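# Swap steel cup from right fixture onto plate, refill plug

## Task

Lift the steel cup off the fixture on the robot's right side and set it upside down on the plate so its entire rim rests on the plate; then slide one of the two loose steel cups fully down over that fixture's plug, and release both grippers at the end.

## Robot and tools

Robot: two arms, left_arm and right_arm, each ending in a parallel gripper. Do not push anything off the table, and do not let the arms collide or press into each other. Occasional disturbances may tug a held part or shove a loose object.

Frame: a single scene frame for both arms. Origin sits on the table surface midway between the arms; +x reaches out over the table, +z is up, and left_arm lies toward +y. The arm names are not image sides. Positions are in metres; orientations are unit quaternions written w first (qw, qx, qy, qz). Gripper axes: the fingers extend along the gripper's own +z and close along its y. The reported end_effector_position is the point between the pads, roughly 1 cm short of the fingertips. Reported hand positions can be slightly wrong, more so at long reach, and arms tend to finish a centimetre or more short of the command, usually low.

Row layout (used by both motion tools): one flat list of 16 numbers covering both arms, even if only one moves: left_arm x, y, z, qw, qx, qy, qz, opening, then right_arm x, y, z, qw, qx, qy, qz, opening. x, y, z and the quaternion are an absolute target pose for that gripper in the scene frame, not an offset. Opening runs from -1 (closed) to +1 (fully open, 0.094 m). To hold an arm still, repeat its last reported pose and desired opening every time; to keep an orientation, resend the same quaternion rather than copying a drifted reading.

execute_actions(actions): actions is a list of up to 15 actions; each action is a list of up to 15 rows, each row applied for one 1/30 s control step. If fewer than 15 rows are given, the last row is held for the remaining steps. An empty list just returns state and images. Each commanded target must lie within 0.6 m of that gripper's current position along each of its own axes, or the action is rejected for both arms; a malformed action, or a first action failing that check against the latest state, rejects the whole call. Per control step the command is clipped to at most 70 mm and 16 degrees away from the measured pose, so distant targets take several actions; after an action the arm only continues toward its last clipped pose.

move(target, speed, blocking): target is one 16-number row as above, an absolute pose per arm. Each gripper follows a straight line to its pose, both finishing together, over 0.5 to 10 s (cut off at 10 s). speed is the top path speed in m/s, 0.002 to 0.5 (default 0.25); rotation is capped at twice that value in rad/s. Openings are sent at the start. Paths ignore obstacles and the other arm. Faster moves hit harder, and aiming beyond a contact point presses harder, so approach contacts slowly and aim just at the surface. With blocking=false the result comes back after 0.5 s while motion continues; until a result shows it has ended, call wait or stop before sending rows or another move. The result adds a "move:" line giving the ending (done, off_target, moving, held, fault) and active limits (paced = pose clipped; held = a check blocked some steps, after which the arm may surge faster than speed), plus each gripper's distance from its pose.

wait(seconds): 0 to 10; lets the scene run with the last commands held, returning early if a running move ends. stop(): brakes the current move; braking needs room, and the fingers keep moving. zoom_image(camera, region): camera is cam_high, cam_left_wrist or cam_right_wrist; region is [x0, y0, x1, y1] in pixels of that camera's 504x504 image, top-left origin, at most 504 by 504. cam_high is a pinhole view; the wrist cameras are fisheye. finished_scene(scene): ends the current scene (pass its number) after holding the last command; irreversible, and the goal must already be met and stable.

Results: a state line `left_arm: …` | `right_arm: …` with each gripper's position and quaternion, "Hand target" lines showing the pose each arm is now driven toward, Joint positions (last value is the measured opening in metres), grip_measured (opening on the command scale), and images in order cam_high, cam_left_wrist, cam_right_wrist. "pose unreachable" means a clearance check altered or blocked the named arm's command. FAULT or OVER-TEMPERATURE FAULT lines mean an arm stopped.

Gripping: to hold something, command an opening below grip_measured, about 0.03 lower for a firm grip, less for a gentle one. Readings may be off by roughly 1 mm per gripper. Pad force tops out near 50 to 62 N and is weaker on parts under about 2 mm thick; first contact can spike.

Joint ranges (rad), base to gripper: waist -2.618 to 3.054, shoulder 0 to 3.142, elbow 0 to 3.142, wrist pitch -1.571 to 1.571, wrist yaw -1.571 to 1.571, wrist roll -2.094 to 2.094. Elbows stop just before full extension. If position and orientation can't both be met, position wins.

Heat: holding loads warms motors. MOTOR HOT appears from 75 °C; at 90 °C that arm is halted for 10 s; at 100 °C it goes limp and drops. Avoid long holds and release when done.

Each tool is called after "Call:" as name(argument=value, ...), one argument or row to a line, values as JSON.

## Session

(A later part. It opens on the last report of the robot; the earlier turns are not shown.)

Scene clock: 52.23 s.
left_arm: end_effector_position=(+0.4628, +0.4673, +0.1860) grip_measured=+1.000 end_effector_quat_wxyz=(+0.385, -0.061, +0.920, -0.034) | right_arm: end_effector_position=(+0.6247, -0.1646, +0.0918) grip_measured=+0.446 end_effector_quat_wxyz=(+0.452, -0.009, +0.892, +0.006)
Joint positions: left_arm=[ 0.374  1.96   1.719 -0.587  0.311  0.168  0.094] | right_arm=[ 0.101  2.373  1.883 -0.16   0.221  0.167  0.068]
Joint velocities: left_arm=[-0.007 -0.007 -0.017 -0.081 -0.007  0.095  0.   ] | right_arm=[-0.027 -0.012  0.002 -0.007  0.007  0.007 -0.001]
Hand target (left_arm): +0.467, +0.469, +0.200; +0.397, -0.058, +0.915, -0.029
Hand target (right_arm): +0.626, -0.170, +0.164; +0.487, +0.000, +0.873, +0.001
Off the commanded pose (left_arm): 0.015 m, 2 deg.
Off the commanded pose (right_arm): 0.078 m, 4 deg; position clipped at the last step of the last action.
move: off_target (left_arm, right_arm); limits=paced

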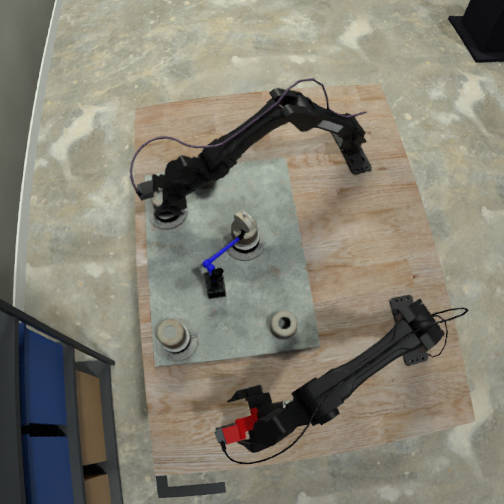

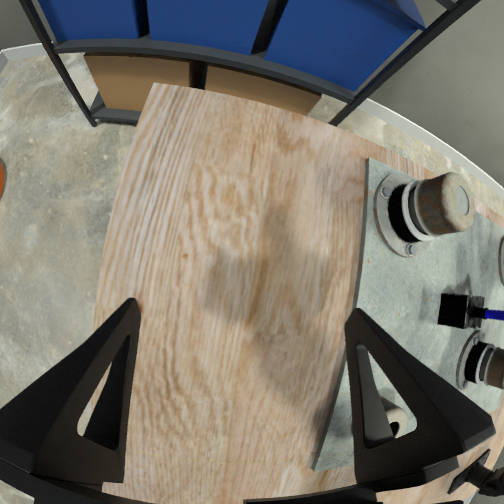

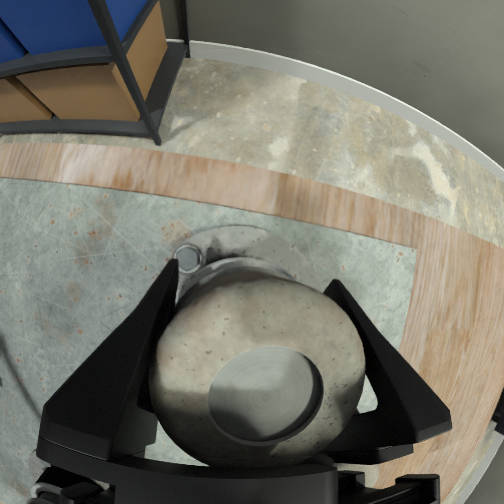

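Call:
move(
  target=[0.467,0.469,0.2,0.397,-0.058,0.915,-0.029,1, 0.625,-0.165,0.095,0.47,0,0.883,0,1],
)

Call:
move(
  target=[0.467,0.469,0.2,0.397,-0.058,0.915,-0.029,1, 0.62,-0.166,0.15,0.41,0,0.912,0,1],
  speed=0.06,
)

Call:
move(
  target=[0.467,0.469,0.2,0.397,-0.058,0.915,-0.029,1, 0.644,-0.166,0.103,0.41,0,0.912,0,1],
  speed=0.05,
)

Scene clock: 58.60 s.
left_arm: end_effector_position=(+0.4628, +0.4673, +0.1860) grip_measured=+1.000 end_effector_quat_wxyz=(+0.385, -0.061, +0.920, -0.034) | right_arm: end_effector_position=(+0.6244, -0.1666, +0.0841) grip_measured=+1.000 end_effector_quat_wxyz=(+0.457, -0.005, +0.890, +0.000)
Joint positions: left_arm=[ 0.374  1.96   1.719 -0.587  0.311  0.168  0.094] | right_arm=[ 0.103  2.378  1.852 -0.116  0.237  0.168  0.094]
Joint velocities: left_arm=[-0.012 -0.002  0.007  0.007  0.007  0.051  0.   ] | right_arm=[-0.017  0.012 -0.017  0.007  0.022 -0.081  0.   ]
Hand target (left_arm): +0.467, +0.469, +0.200; +0.397, -0.058, +0.915, -0.029
Hand target (right_arm): +0.625, -0.165, +0.095; +0.469, +0.000, +0.883, +0.000
Off the commanded pose (left_arm): 0.015 m, 2 deg.
Off the commanded pose (right_arm): 0.011 m, 2 deg.
move: off_target (left_arm, right_arm)

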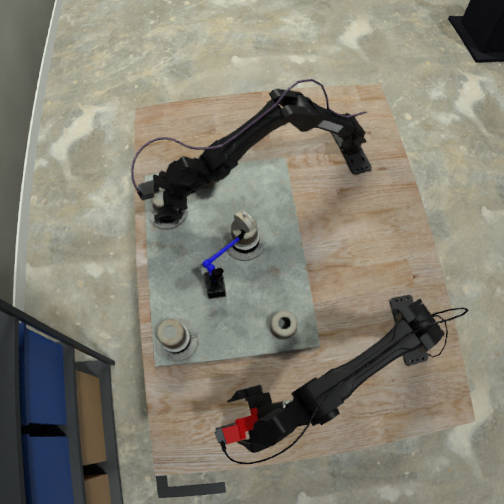

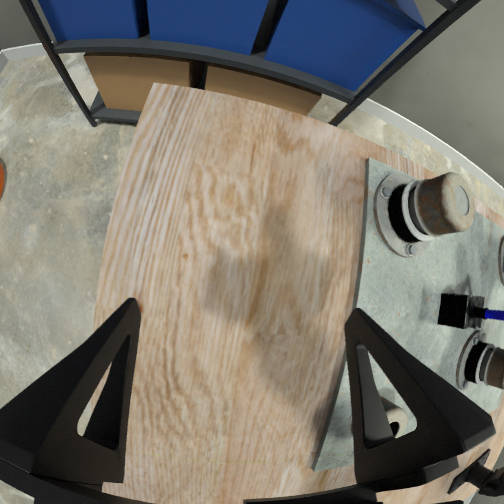

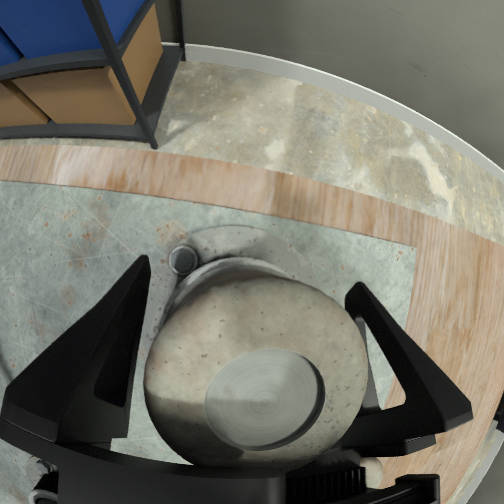

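Scene clock: 60.37 s.
left_arm: end_effector_position=(+0.4628, +0.4673, +0.1860) grip_measured=+1.000 end_effector_quat_wxyz=(+0.385, -0.061, +0.920, -0.034) | right_arm: end_effector_position=(+0.6185, -0.1671, +0.1468) grip_measured=+1.000 end_effector_quat_wxyz=(+0.412, -0.004, +0.911, -0.005)
Joint positions: left_arm=[ 0.374  1.96   1.719 -0.587  0.311  0.168  0.094] | right_arm=[ 0.103  2.378  2.181 -0.549  0.229  0.19   0.094]
Joint velocities: left_arm=[ 0.012  0.012 -0.002 -0.095  0.007 -0.081  0.   ] | right_arm=[ 0.002  0.007 -0.002 -0.051 -0.037  0.022  0.   ]
Hand target (left_arm): +0.467, +0.469, +0.200; +0.397, -0.058, +0.915, -0.029
Hand target (right_arm): +0.619, -0.166, +0.150; +0.411, -0.001, +0.912, +0.000
Off the commanded pose (left_arm): 0.015 m, 2 deg.
Off the commanded pose (right_arm): 0.004 m, 1 deg.
move: off_target (left_arm)

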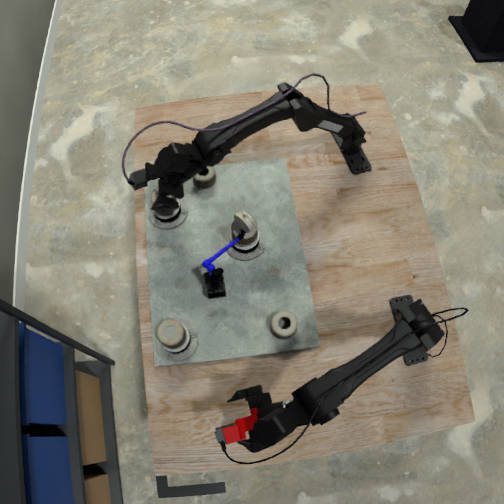

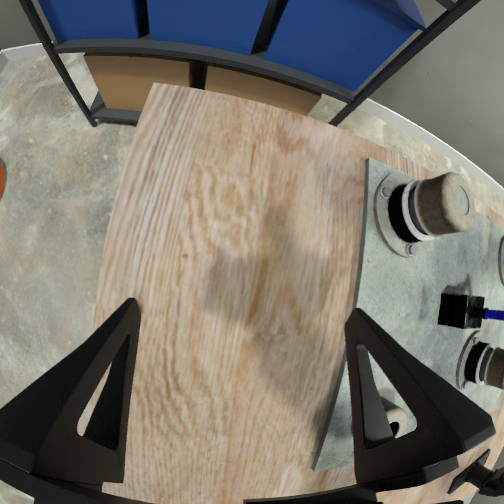

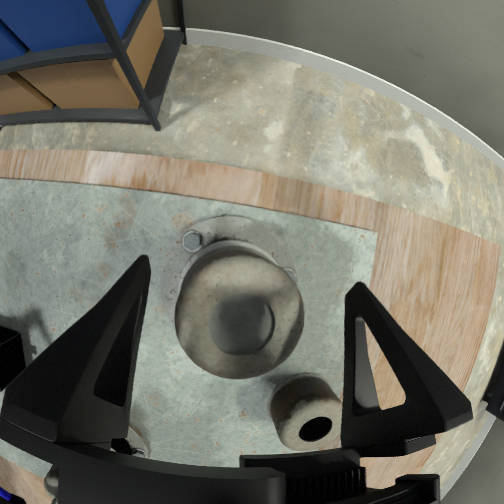

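Scene clock: 61.70 s.
left_arm: end_effector_position=(+0.4628, +0.4673, +0.1860) grip_measured=+1.000 end_effector_quat_wxyz=(+0.385, -0.061, +0.920, -0.034) | right_arm: end_effector_position=(+0.6351, -0.1641, +0.1024) grip_measured=+1.000 end_effector_quat_wxyz=(+0.400, -0.005, +0.917, -0.006)
Joint positions: left_arm=[ 0.374  1.96   1.719 -0.587  0.311  0.168  0.094] | right_arm=[ 0.098  2.501  2.247 -0.517  0.221  0.19   0.094]
Joint velocities: left_arm=[-0.032 -0.017  0.007  0.081  0.007 -0.022  0.   ] | right_arm=[ 0.007 -0.007  0.007  0.022  0.007  0.022  0.   ]
Hand target (left_arm): +0.467, +0.469, +0.200; +0.397, -0.058, +0.915, -0.029
Hand target (right_arm): +0.644, -0.166, +0.103; +0.410, -0.000, +0.912, -0.000
Off the commanded pose (left_arm): 0.015 m, 2 deg.
Off the commanded pose (right_arm): 0.009 m, 2 deg.
move: off_target (left_arm)

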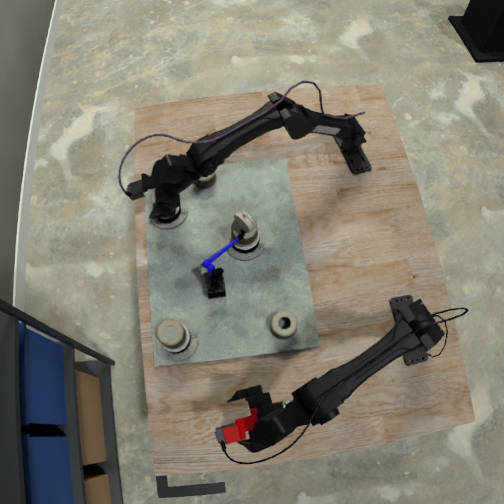

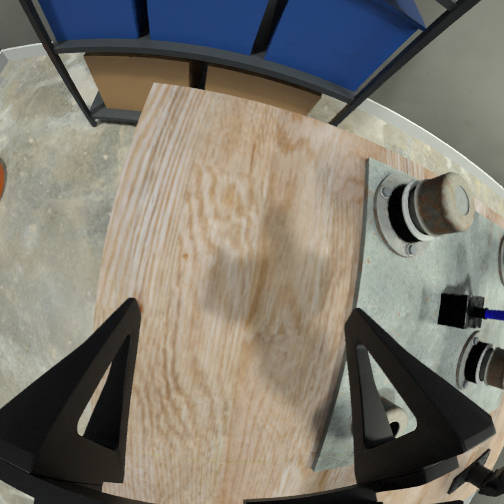

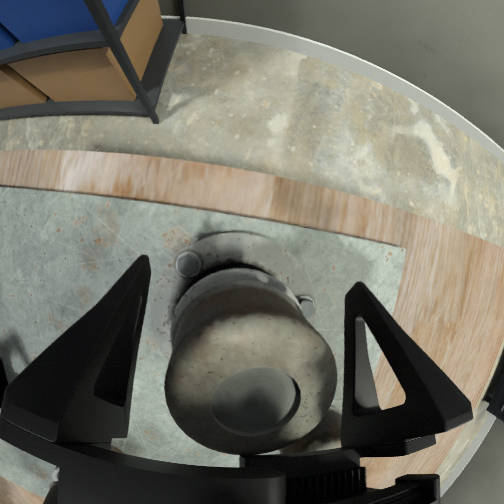

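Call:
move(
  target=[0.467,0.469,0.2,0.397,-0.058,0.915,-0.029,1, 0.637,-0.165,0.105,0.405,0,0.914,0,0.3],
)

Call:
move(
  target=[0.467,0.469,0.2,0.397,-0.058,0.915,-0.029,1, 0.637,-0.165,0.175,0.405,0,0.914,0,0.3],
  speed=0.03,
)

Scene clock: 67.00 s.
left_arm: end_effector_position=(+0.4628, +0.4673, +0.1860) grip_measured=+1.000 end_effector_quat_wxyz=(+0.385, -0.061, +0.920, -0.034) | right_arm: end_effector_position=(+0.6351, -0.1654, +0.1023) grip_measured=+0.420 end_effector_quat_wxyz=(+0.399, -0.004, +0.917, -0.008)
Joint positions: left_arm=[ 0.374  1.96   1.719 -0.587  0.311  0.168  0.094] | right_arm=[ 0.097  2.501  2.247 -0.519  0.225  0.19   0.067]
Joint velocities: left_arm=[ 0.002 -0.007  0.007  0.007 -0.007  0.007  0.   ] | right_arm=[ 0.012  0.017 -0.007 -0.007 -0.081  0.007 -0.001]
Hand target (left_arm): +0.467, +0.469, +0.200; +0.397, -0.058, +0.915, -0.029
Hand target (right_arm): +0.637, -0.165, +0.105; +0.405, +0.000, +0.914, -0.000
Off the commanded pose (left_arm): 0.015 m, 2 deg.
Off the commanded pose (right_arm): 0.003 m, 1 deg.
move: off_target (left_arm)

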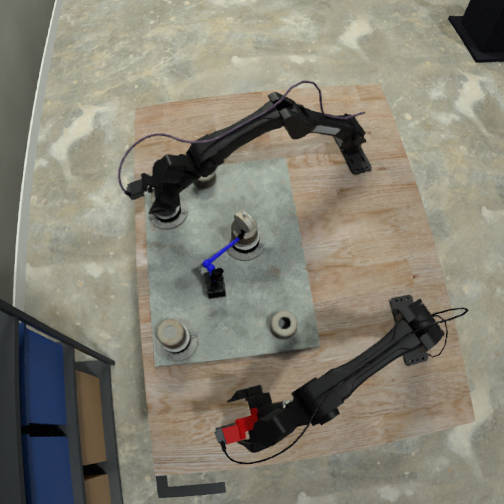

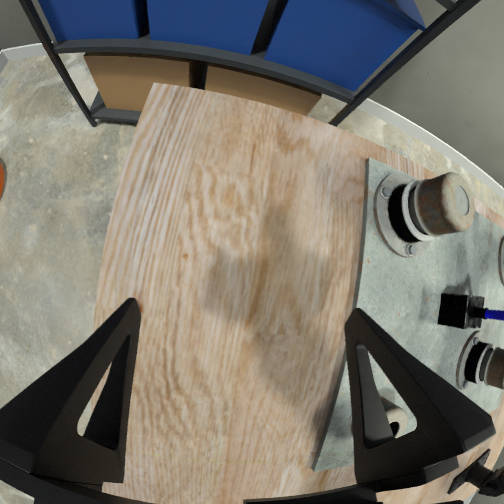

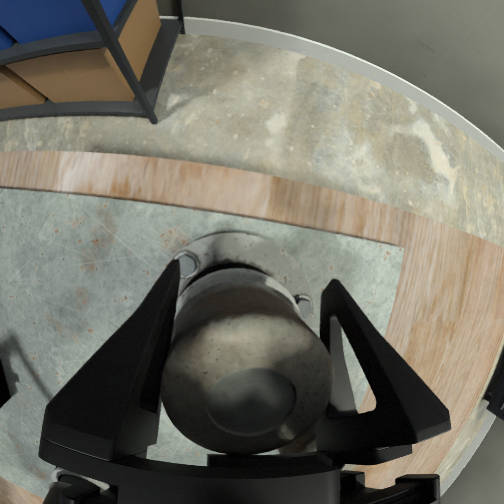

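Scene clock: 69.70 s.
left_arm: end_effector_position=(+0.4628, +0.4673, +0.1860) grip_measured=+1.000 end_effector_quat_wxyz=(+0.385, -0.061, +0.920, -0.034) | right_arm: end_effector_position=(+0.6329, -0.1648, +0.1559) grip_measured=+0.420 end_effector_quat_wxyz=(+0.389, -0.006, +0.921, -0.008)
Joint positions: left_arm=[ 0.374  1.96   1.719 -0.587  0.311  0.168  0.094] | right_arm=[ 0.097  2.582  2.63  -0.844  0.218  0.19   0.067]
Joint velocities: left_arm=[ 0.007  0.007  0.012 -0.022 -0.037  0.007  0.   ] | right_arm=[-0.012  0.046  0.061 -0.11   0.007 -0.022 -0.001]
Hand target (left_arm): +0.467, +0.469, +0.200; +0.397, -0.058, +0.915, -0.029
Hand target (right_arm): +0.636, -0.165, +0.175; +0.406, -0.000, +0.914, +0.000
Off the commanded pose (left_arm): 0.015 m, 2 deg.
Off the commanded pose (right_arm): 0.020 m, 2 deg.
move: off_target (left_arm, right_arm)

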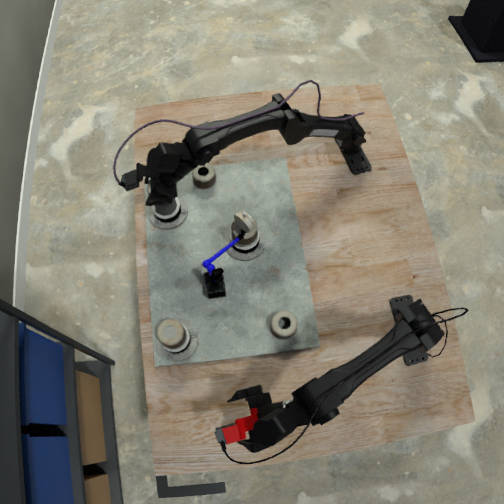

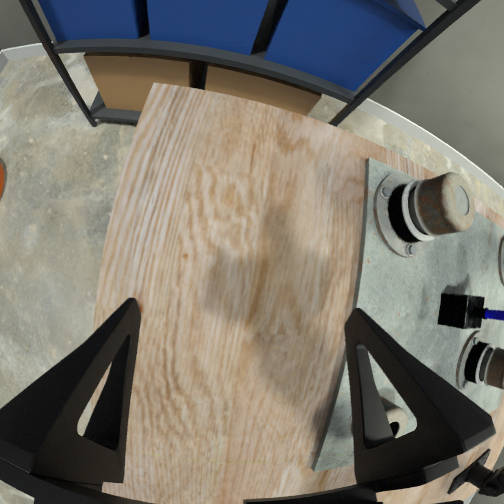

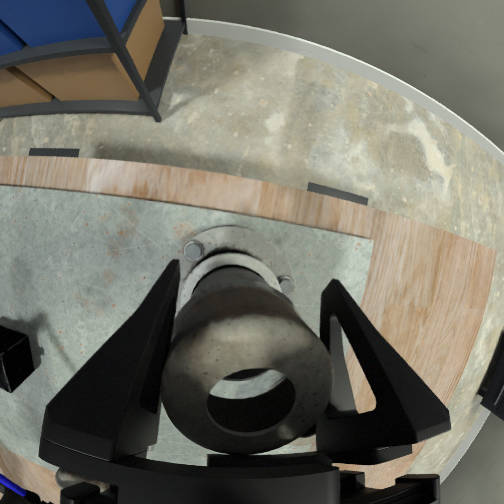

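Lifted. A bit higher, then place.

Call:
move(
  target=[0.467,0.469,0.2,0.397,-0.058,0.915,-0.029,1, 0.632,-0.165,0.19,0.405,0,0.914,0,0.3],
  speed=0.04,
)

Call:
move(
  target=[0.467,0.469,0.2,0.397,-0.058,0.915,-0.029,1, 0.55,-0.075,0.19,0.405,0,0.914,0,0.3],
  speed=0.08,
)

Call:
move(
  target=[0.467,0.469,0.2,0.397,-0.058,0.915,-0.029,1, 0.55,-0.075,0.047,0.405,0,0.914,0,0.3],
  speed=0.05,
)

Scene clock: 76.00 s.
left_arm: end_effector_position=(+0.4628, +0.4673, +0.1860) grip_measured=+1.000 end_effector_quat_wxyz=(+0.385, -0.061, +0.920, -0.034) | right_arm: end_effector_position=(+0.6271, -0.1664, +0.1641) grip_measured=+0.420 end_effector_quat_wxyz=(+0.379, -0.008, +0.925, -0.010)
Joint positions: left_arm=[ 0.374  1.96   1.719 -0.587  0.311  0.168  0.094] | right_arm=[ 0.097  2.615  2.744 -0.947  0.217  0.19   0.067]
Joint velocities: left_arm=[-0.007  0.012  0.002  0.022  0.022 -0.037  0.   ] | right_arm=[ 0.007 -0.002  0.002  0.051  0.007  0.066 -0.   ]
Hand target (left_arm): +0.467, +0.469, +0.200; +0.397, -0.058, +0.915, -0.029
Hand target (right_arm): +0.631, -0.165, +0.190; +0.406, +0.000, +0.914, +0.000
Off the commanded pose (left_arm): 0.015 m, 2 deg.
Off the commanded pose (right_arm): 0.026 m, 4 deg.
move: off_target (left_arm, right_arm)

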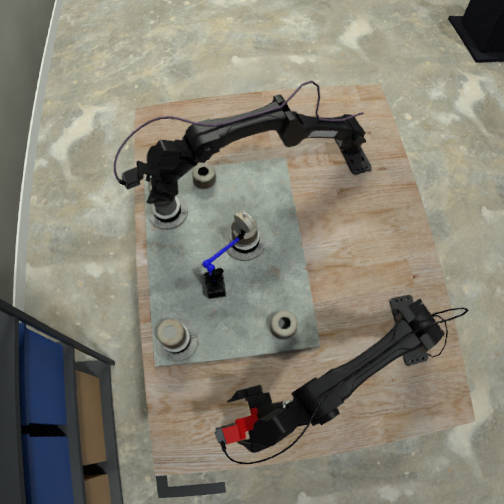

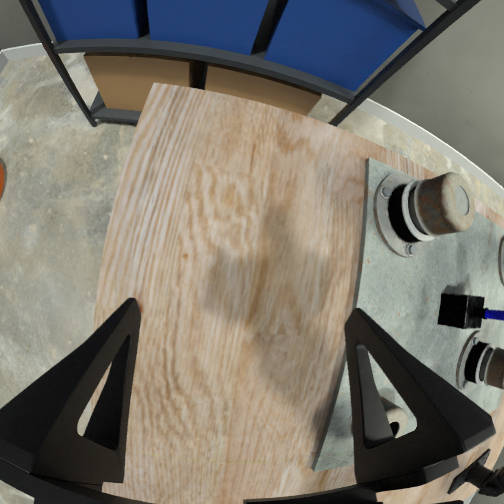

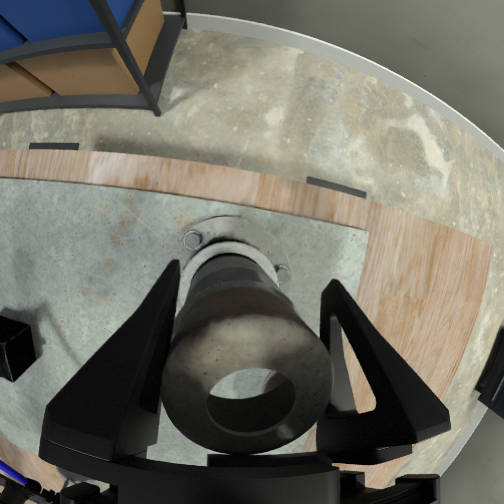

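Scene clock: 77.87 s.
left_arm: end_effector_position=(+0.4628, +0.4673, +0.1860) grip_measured=+1.000 end_effector_quat_wxyz=(+0.385, -0.061, +0.920, -0.034) | right_arm: end_effector_position=(+0.5441, -0.0725, +0.1585) grip_measured=+0.420 end_effector_quat_wxyz=(+0.366, -0.017, +0.930, -0.007)
Joint positions: left_arm=[ 0.374  1.96   1.719 -0.587  0.311  0.168  0.094] | right_arm=[ 0.323  2.323  2.21  -0.778  0.346  0.359  0.067]
Joint velocities: left_arm=[ 0.002 -0.012 -0.012 -0.007 -0.037  0.022  0.   ] | right_arm=[ 0.007 -0.007 -0.042 -0.007 -0.051  0.051  0.001]
Hand target (left_arm): +0.467, +0.469, +0.200; +0.397, -0.058, +0.915, -0.029
Hand target (right_arm): +0.550, -0.075, +0.190; +0.404, +0.001, +0.915, +0.001
Off the commanded pose (left_arm): 0.015 m, 2 deg.
Off the commanded pose (right_arm): 0.032 m, 5 deg.
move: off_target (left_arm, right_arm)

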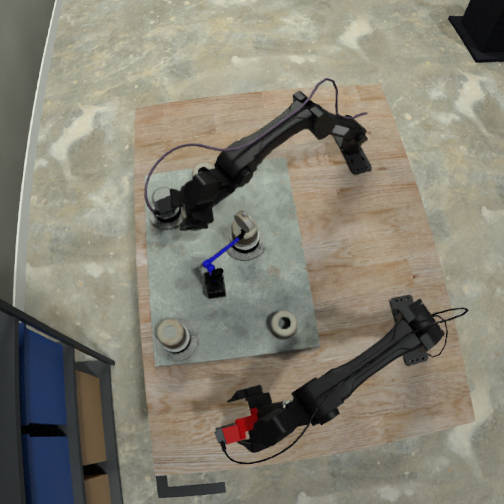

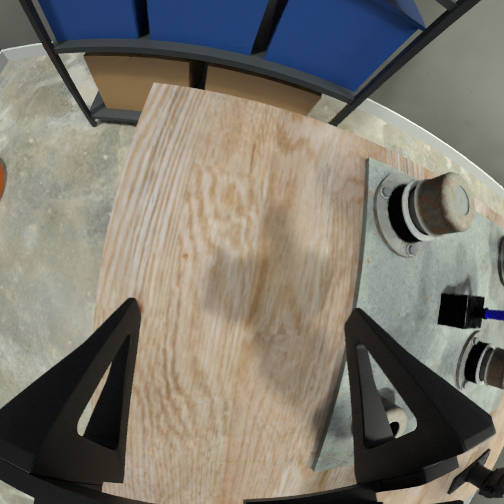

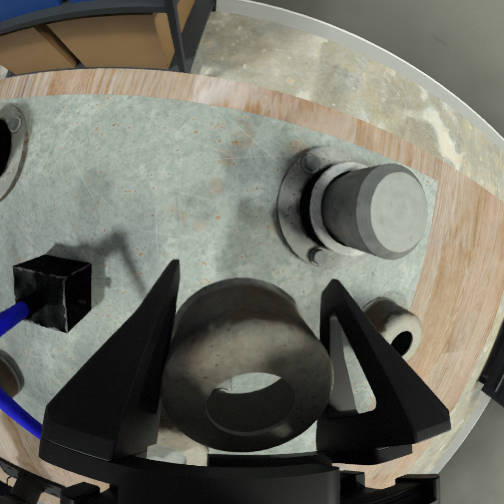

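Scene clock: 80.43 s.
left_arm: end_effector_position=(+0.4628, +0.4673, +0.1860) grip_measured=+1.000 end_effector_quat_wxyz=(+0.385, -0.061, +0.920, -0.034) | right_arm: end_effector_position=(+0.5452, -0.0745, +0.0477) grip_measured=+0.420 end_effector_quat_wxyz=(+0.390, -0.008, +0.921, -0.001)
Joint positions: left_arm=[ 0.374  1.96   1.719 -0.587  0.311  0.168  0.094] | right_arm=[ 0.323  2.34   1.76  -0.257  0.359  0.361  0.067]
Joint velocities: left_arm=[ 0.012 -0.002  0.007 -0.022 -0.022  0.007  0.   ] | right_arm=[ 0.007 -0.002 -0.032  0.051  0.022  0.051 -0.   ]
Hand target (left_arm): +0.467, +0.469, +0.200; +0.397, -0.058, +0.915, -0.029
Hand target (right_arm): +0.550, -0.075, +0.047; +0.404, +0.001, +0.915, -0.000
Off the commanded pose (left_arm): 0.015 m, 2 deg.
Off the commanded pose (right_arm): 0.005 m, 2 deg.
move: off_target (left_arm)

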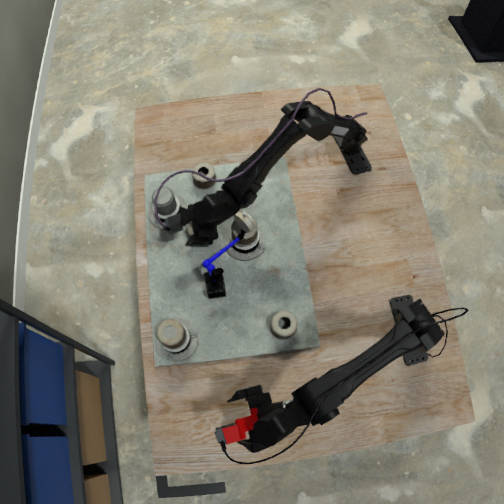

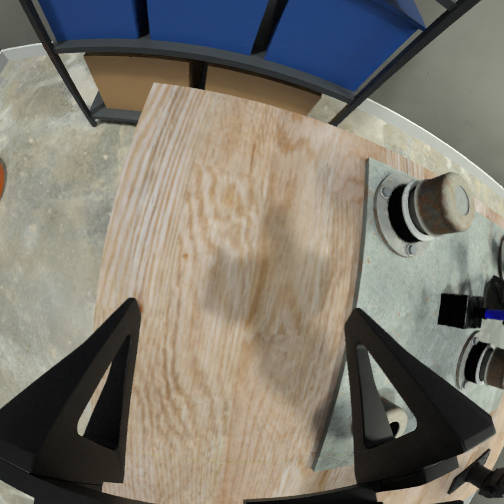

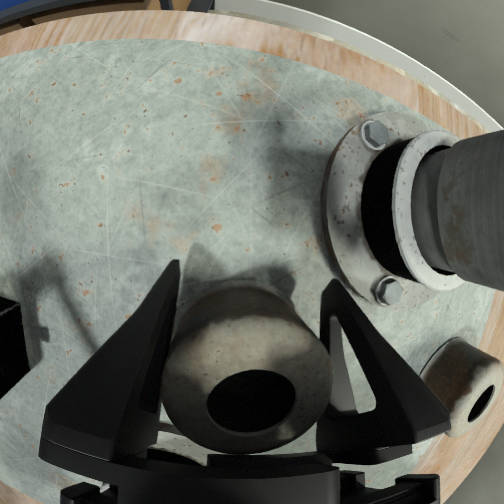

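Call:
move(
  target=[0.467,0.469,0.2,0.397,-0.058,0.915,-0.029,1, 0.546,-0.075,0.05,0.395,0,0.918,0,1],
)

Call:
move(
  target=[0.467,0.469,0.2,0.397,-0.058,0.915,-0.029,1, 0.51,-0.08,0.16,0.395,0,0.918,0,1],
  speed=0.12,
)

Call:
move(
  target=[0.467,0.469,0.2,0.397,-0.058,0.915,-0.029,1, 0.49,-0.235,0.15,0.395,0,0.918,0,1],
  speed=0.15,
)

Scene clock: 87.13 s.
left_arm: end_effector_position=(+0.4628, +0.4673, +0.1860) grip_measured=+1.000 end_effector_quat_wxyz=(+0.385, -0.061, +0.920, -0.034) | right_arm: end_effector_position=(+0.5456, -0.0744, +0.0479) grip_measured=+1.000 end_effector_quat_wxyz=(+0.391, -0.006, +0.920, +0.000)
Joint positions: left_arm=[ 0.374  1.96   1.719 -0.587  0.311  0.168  0.094] | right_arm=[ 0.323  2.34   1.759 -0.254  0.36   0.365  0.094]
Joint velocities: left_arm=[-0.017 -0.002  0.002 -0.007  0.007 -0.022  0.   ] | right_arm=[ 0.022 -0.017 -0.012  0.051 -0.037 -0.037  0.   ]
Hand target (left_arm): +0.467, +0.469, +0.200; +0.397, -0.058, +0.915, -0.029
Hand target (right_arm): +0.546, -0.075, +0.050; +0.395, -0.000, +0.919, -0.000
Off the commanded pose (left_arm): 0.015 m, 2 deg.
Off the commanded pose (right_arm): 0.002 m, 1 deg.
move: off_target (left_arm)

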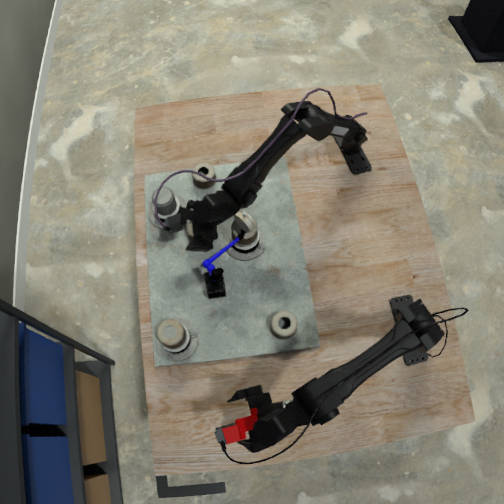

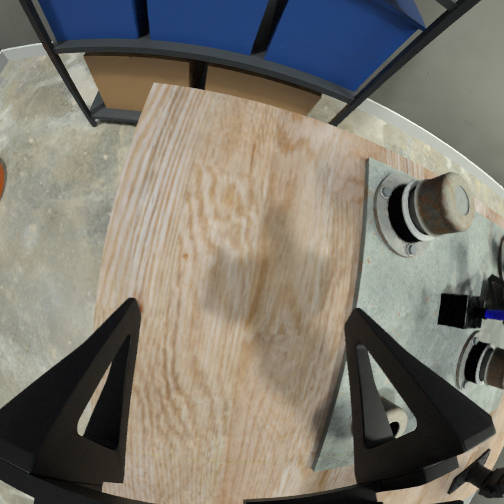

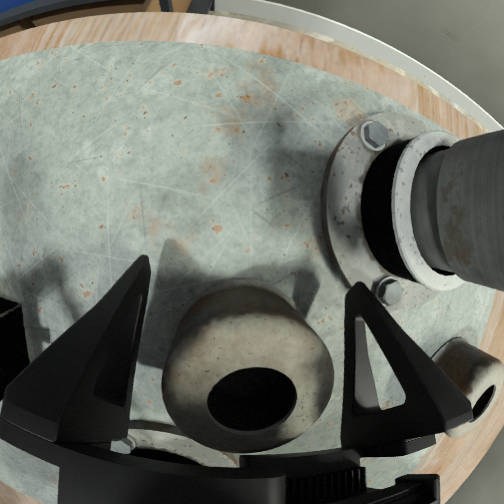

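Scene clock: 88.73 s.
left_arm: end_effector_position=(+0.4628, +0.4673, +0.1860) grip_measured=+1.000 end_effector_quat_wxyz=(+0.385, -0.061, +0.920, -0.034) | right_arm: end_effector_position=(+0.5098, -0.0810, +0.1433) grip_measured=+1.000 end_effector_quat_wxyz=(+0.385, -0.006, +0.923, +0.000)
Joint positions: left_arm=[ 0.374  1.96   1.719 -0.587  0.311  0.168  0.094] | right_arm=[ 0.347  2.123  1.796 -0.529  0.372  0.39   0.094]
Joint velocities: left_arm=[-0.012  0.002 -0.007  0.022 -0.007  0.037  0.   ] | right_arm=[-0.007 -0.007  0.022  0.007 -0.037 -0.037  0.   ]
Hand target (left_arm): +0.467, +0.469, +0.200; +0.397, -0.058, +0.915, -0.029
Hand target (right_arm): +0.509, -0.080, +0.160; +0.395, +0.000, +0.918, +0.000
Off the commanded pose (left_arm): 0.015 m, 2 deg.
Off the commanded pose (right_arm): 0.017 m, 1 deg.
move: off_target (left_arm, right_arm)

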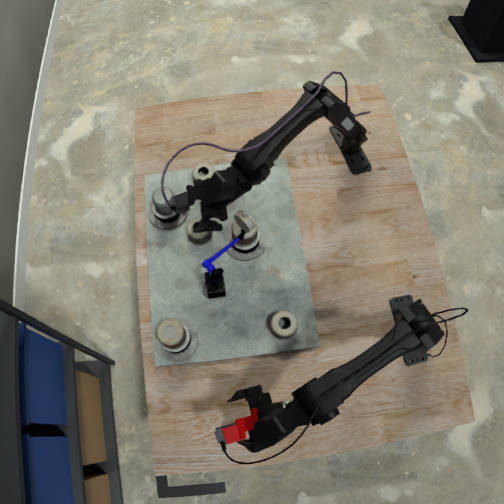

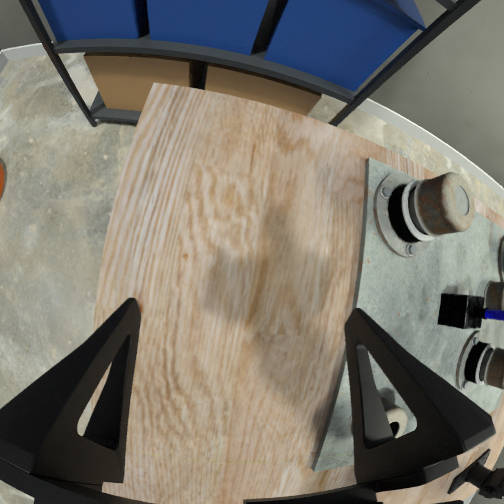

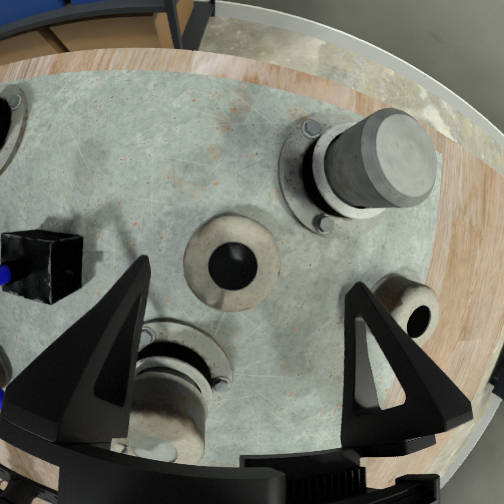

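Scene clock: 90.30 s.
left_arm: end_effector_position=(+0.4628, +0.4673, +0.1860) grip_measured=+1.000 end_effector_quat_wxyz=(+0.385, -0.061, +0.920, -0.034) | right_arm: end_effector_position=(+0.4888, -0.2380, +0.1405) grip_measured=+1.000 end_effector_quat_wxyz=(+0.383, +0.006, +0.924, -0.009)
Joint positions: left_arm=[ 0.374  1.96   1.719 -0.587  0.311  0.168  0.094] | right_arm=[ 0.025  1.817  1.346 -0.33   0.176  0.161  0.094]
Joint velocities: left_arm=[-0.002 -0.007 -0.007  0.022  0.022 -0.037  0.   ] | right_arm=[-0.017 -0.002 -0.007 -0.051  0.007  0.125  0.   ]
Hand target (left_arm): +0.467, +0.469, +0.200; +0.397, -0.058, +0.915, -0.029
Hand target (right_arm): +0.488, -0.235, +0.149; +0.395, -0.000, +0.919, -0.002
Off the commanded pose (left_arm): 0.015 m, 2 deg.
Off the commanded pose (right_arm): 0.010 m, 2 deg.
move: off_target (left_arm)

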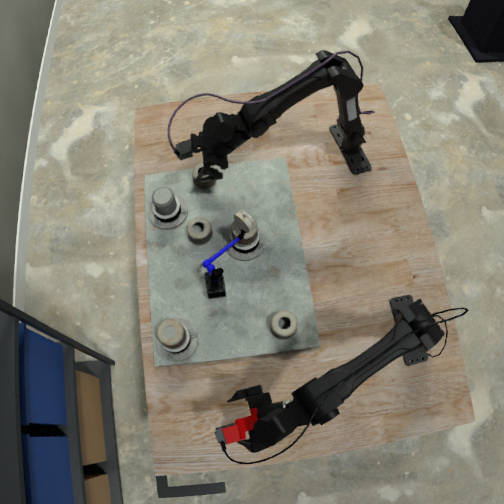

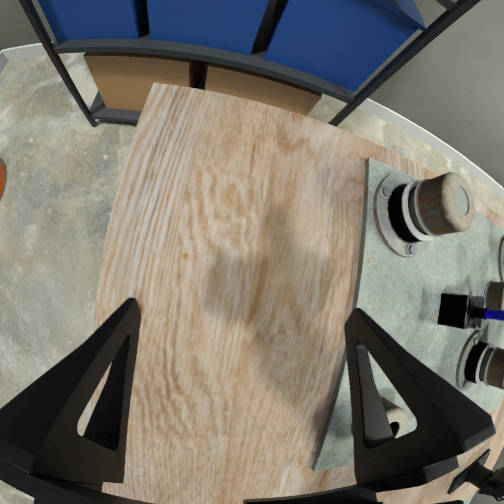

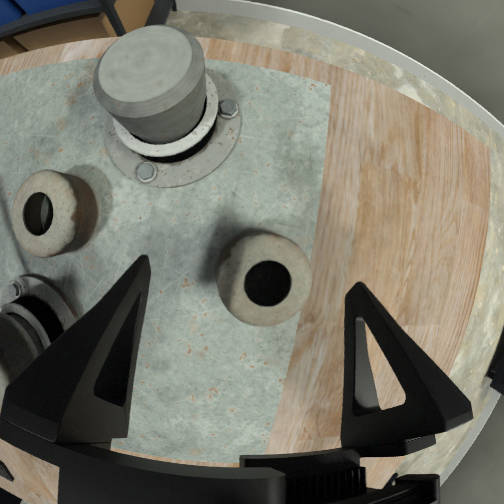

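Call:
move(
  target=[0.467,0.469,0.2,0.397,-0.058,0.915,-0.029,1, 0.495,-0.249,0.10,0.395,0,0.918,0,1],
  speed=0.08,
)

Call:
move(
  target=[0.467,0.469,0.2,0.397,-0.058,0.915,-0.029,1, 0.52,-0.25,0.05,0.395,0,0.918,0,1],
  speed=0.05,
)

Scene clock: 94.63 s.
left_arm: end_effector_position=(+0.4628, +0.4673, +0.1860) grip_measured=+1.000 end_effector_quat_wxyz=(+0.385, -0.061, +0.920, -0.034) | right_arm: end_effector_position=(+0.4939, -0.2482, +0.1009) grip_measured=+1.000 end_effector_quat_wxyz=(+0.392, +0.003, +0.920, -0.003)
Joint positions: left_arm=[ 0.374  1.96   1.719 -0.587  0.311  0.168  0.094] | right_arm=[-0.008  1.863  1.225 -0.137  0.143  0.133  0.094]
Joint velocities: left_arm=[-0.002  0.002 -0.022  0.007 -0.007 -0.066  0.   ] | right_arm=[-0.017 -0.012 -0.022 -0.037  0.022 -0.007  0.   ]
Hand target (left_arm): +0.467, +0.469, +0.200; +0.397, -0.058, +0.915, -0.029
Hand target (right_arm): +0.495, -0.249, +0.100; +0.395, +0.000, +0.919, -0.000
Off the commanded pose (left_arm): 0.015 m, 2 deg.
Off the commanded pose (right_arm): 0.002 m, 1 deg.
move: off_target (left_arm)

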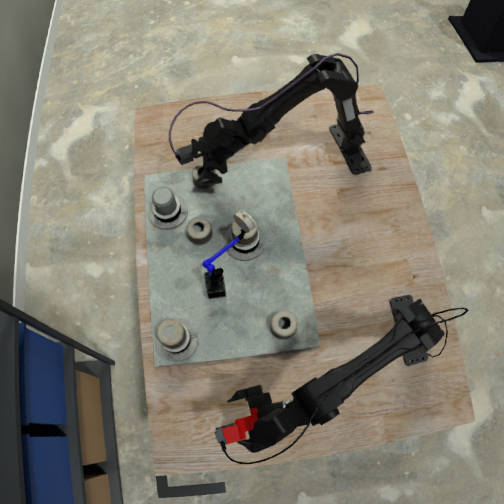

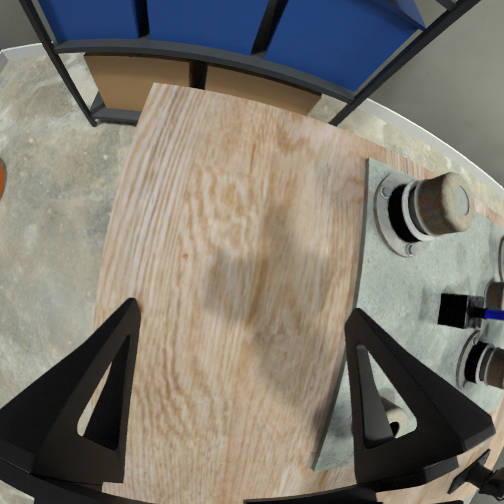

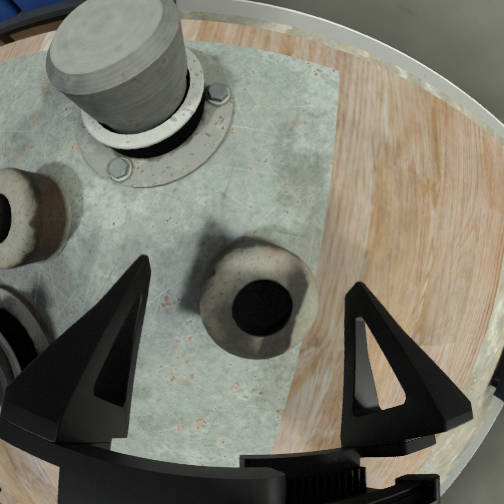

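Scene clock: 96.07 s.
left_arm: end_effector_position=(+0.4628, +0.4673, +0.1860) grip_measured=+1.000 end_effector_quat_wxyz=(+0.385, -0.061, +0.920, -0.034) | right_arm: end_effector_position=(+0.5122, -0.2495, +0.0435) grip_measured=+1.000 end_effector_quat_wxyz=(+0.382, +0.001, +0.924, -0.005)
Joint positions: left_arm=[ 0.374  1.96   1.719 -0.587  0.311  0.168  0.094] | right_arm=[-0.021  2.031  1.225  0.009  0.132  0.123  0.094]
Joint velocities: left_arm=[ 0.002  0.007  0.007  0.007 -0.007 -0.037  0.   ] | right_arm=[-0.012  0.012 -0.002  0.007 -0.051  0.095  0.   ]
Hand target (left_arm): +0.467, +0.469, +0.200; +0.397, -0.058, +0.915, -0.029
Hand target (right_arm): +0.520, -0.250, +0.050; +0.395, -0.000, +0.919, -0.000
Off the commanded pose (left_arm): 0.015 m, 2 deg.
Off the commanded pose (right_arm): 0.010 m, 2 deg.
move: off_target (left_arm)

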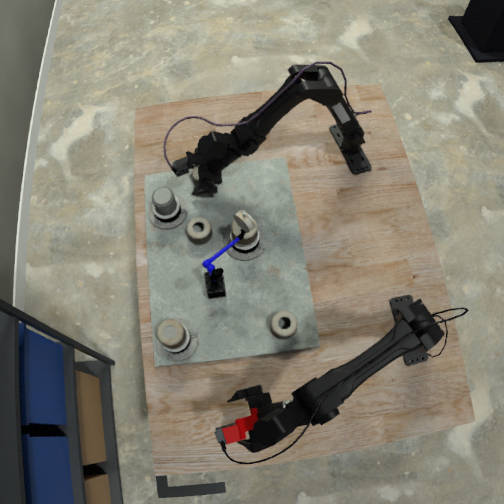

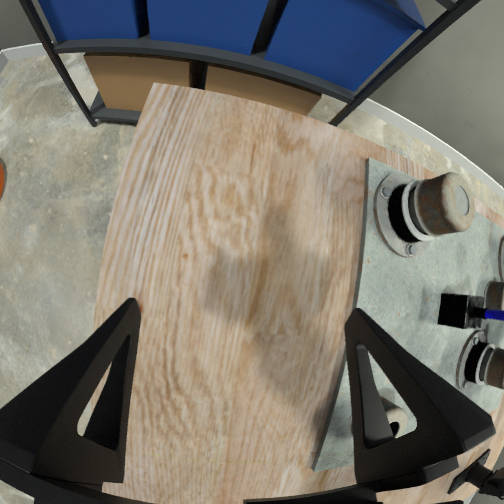

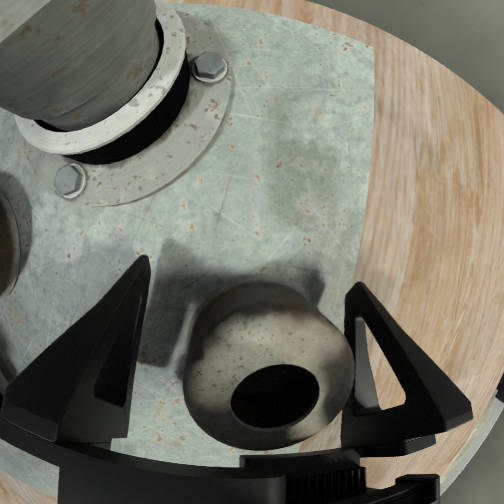

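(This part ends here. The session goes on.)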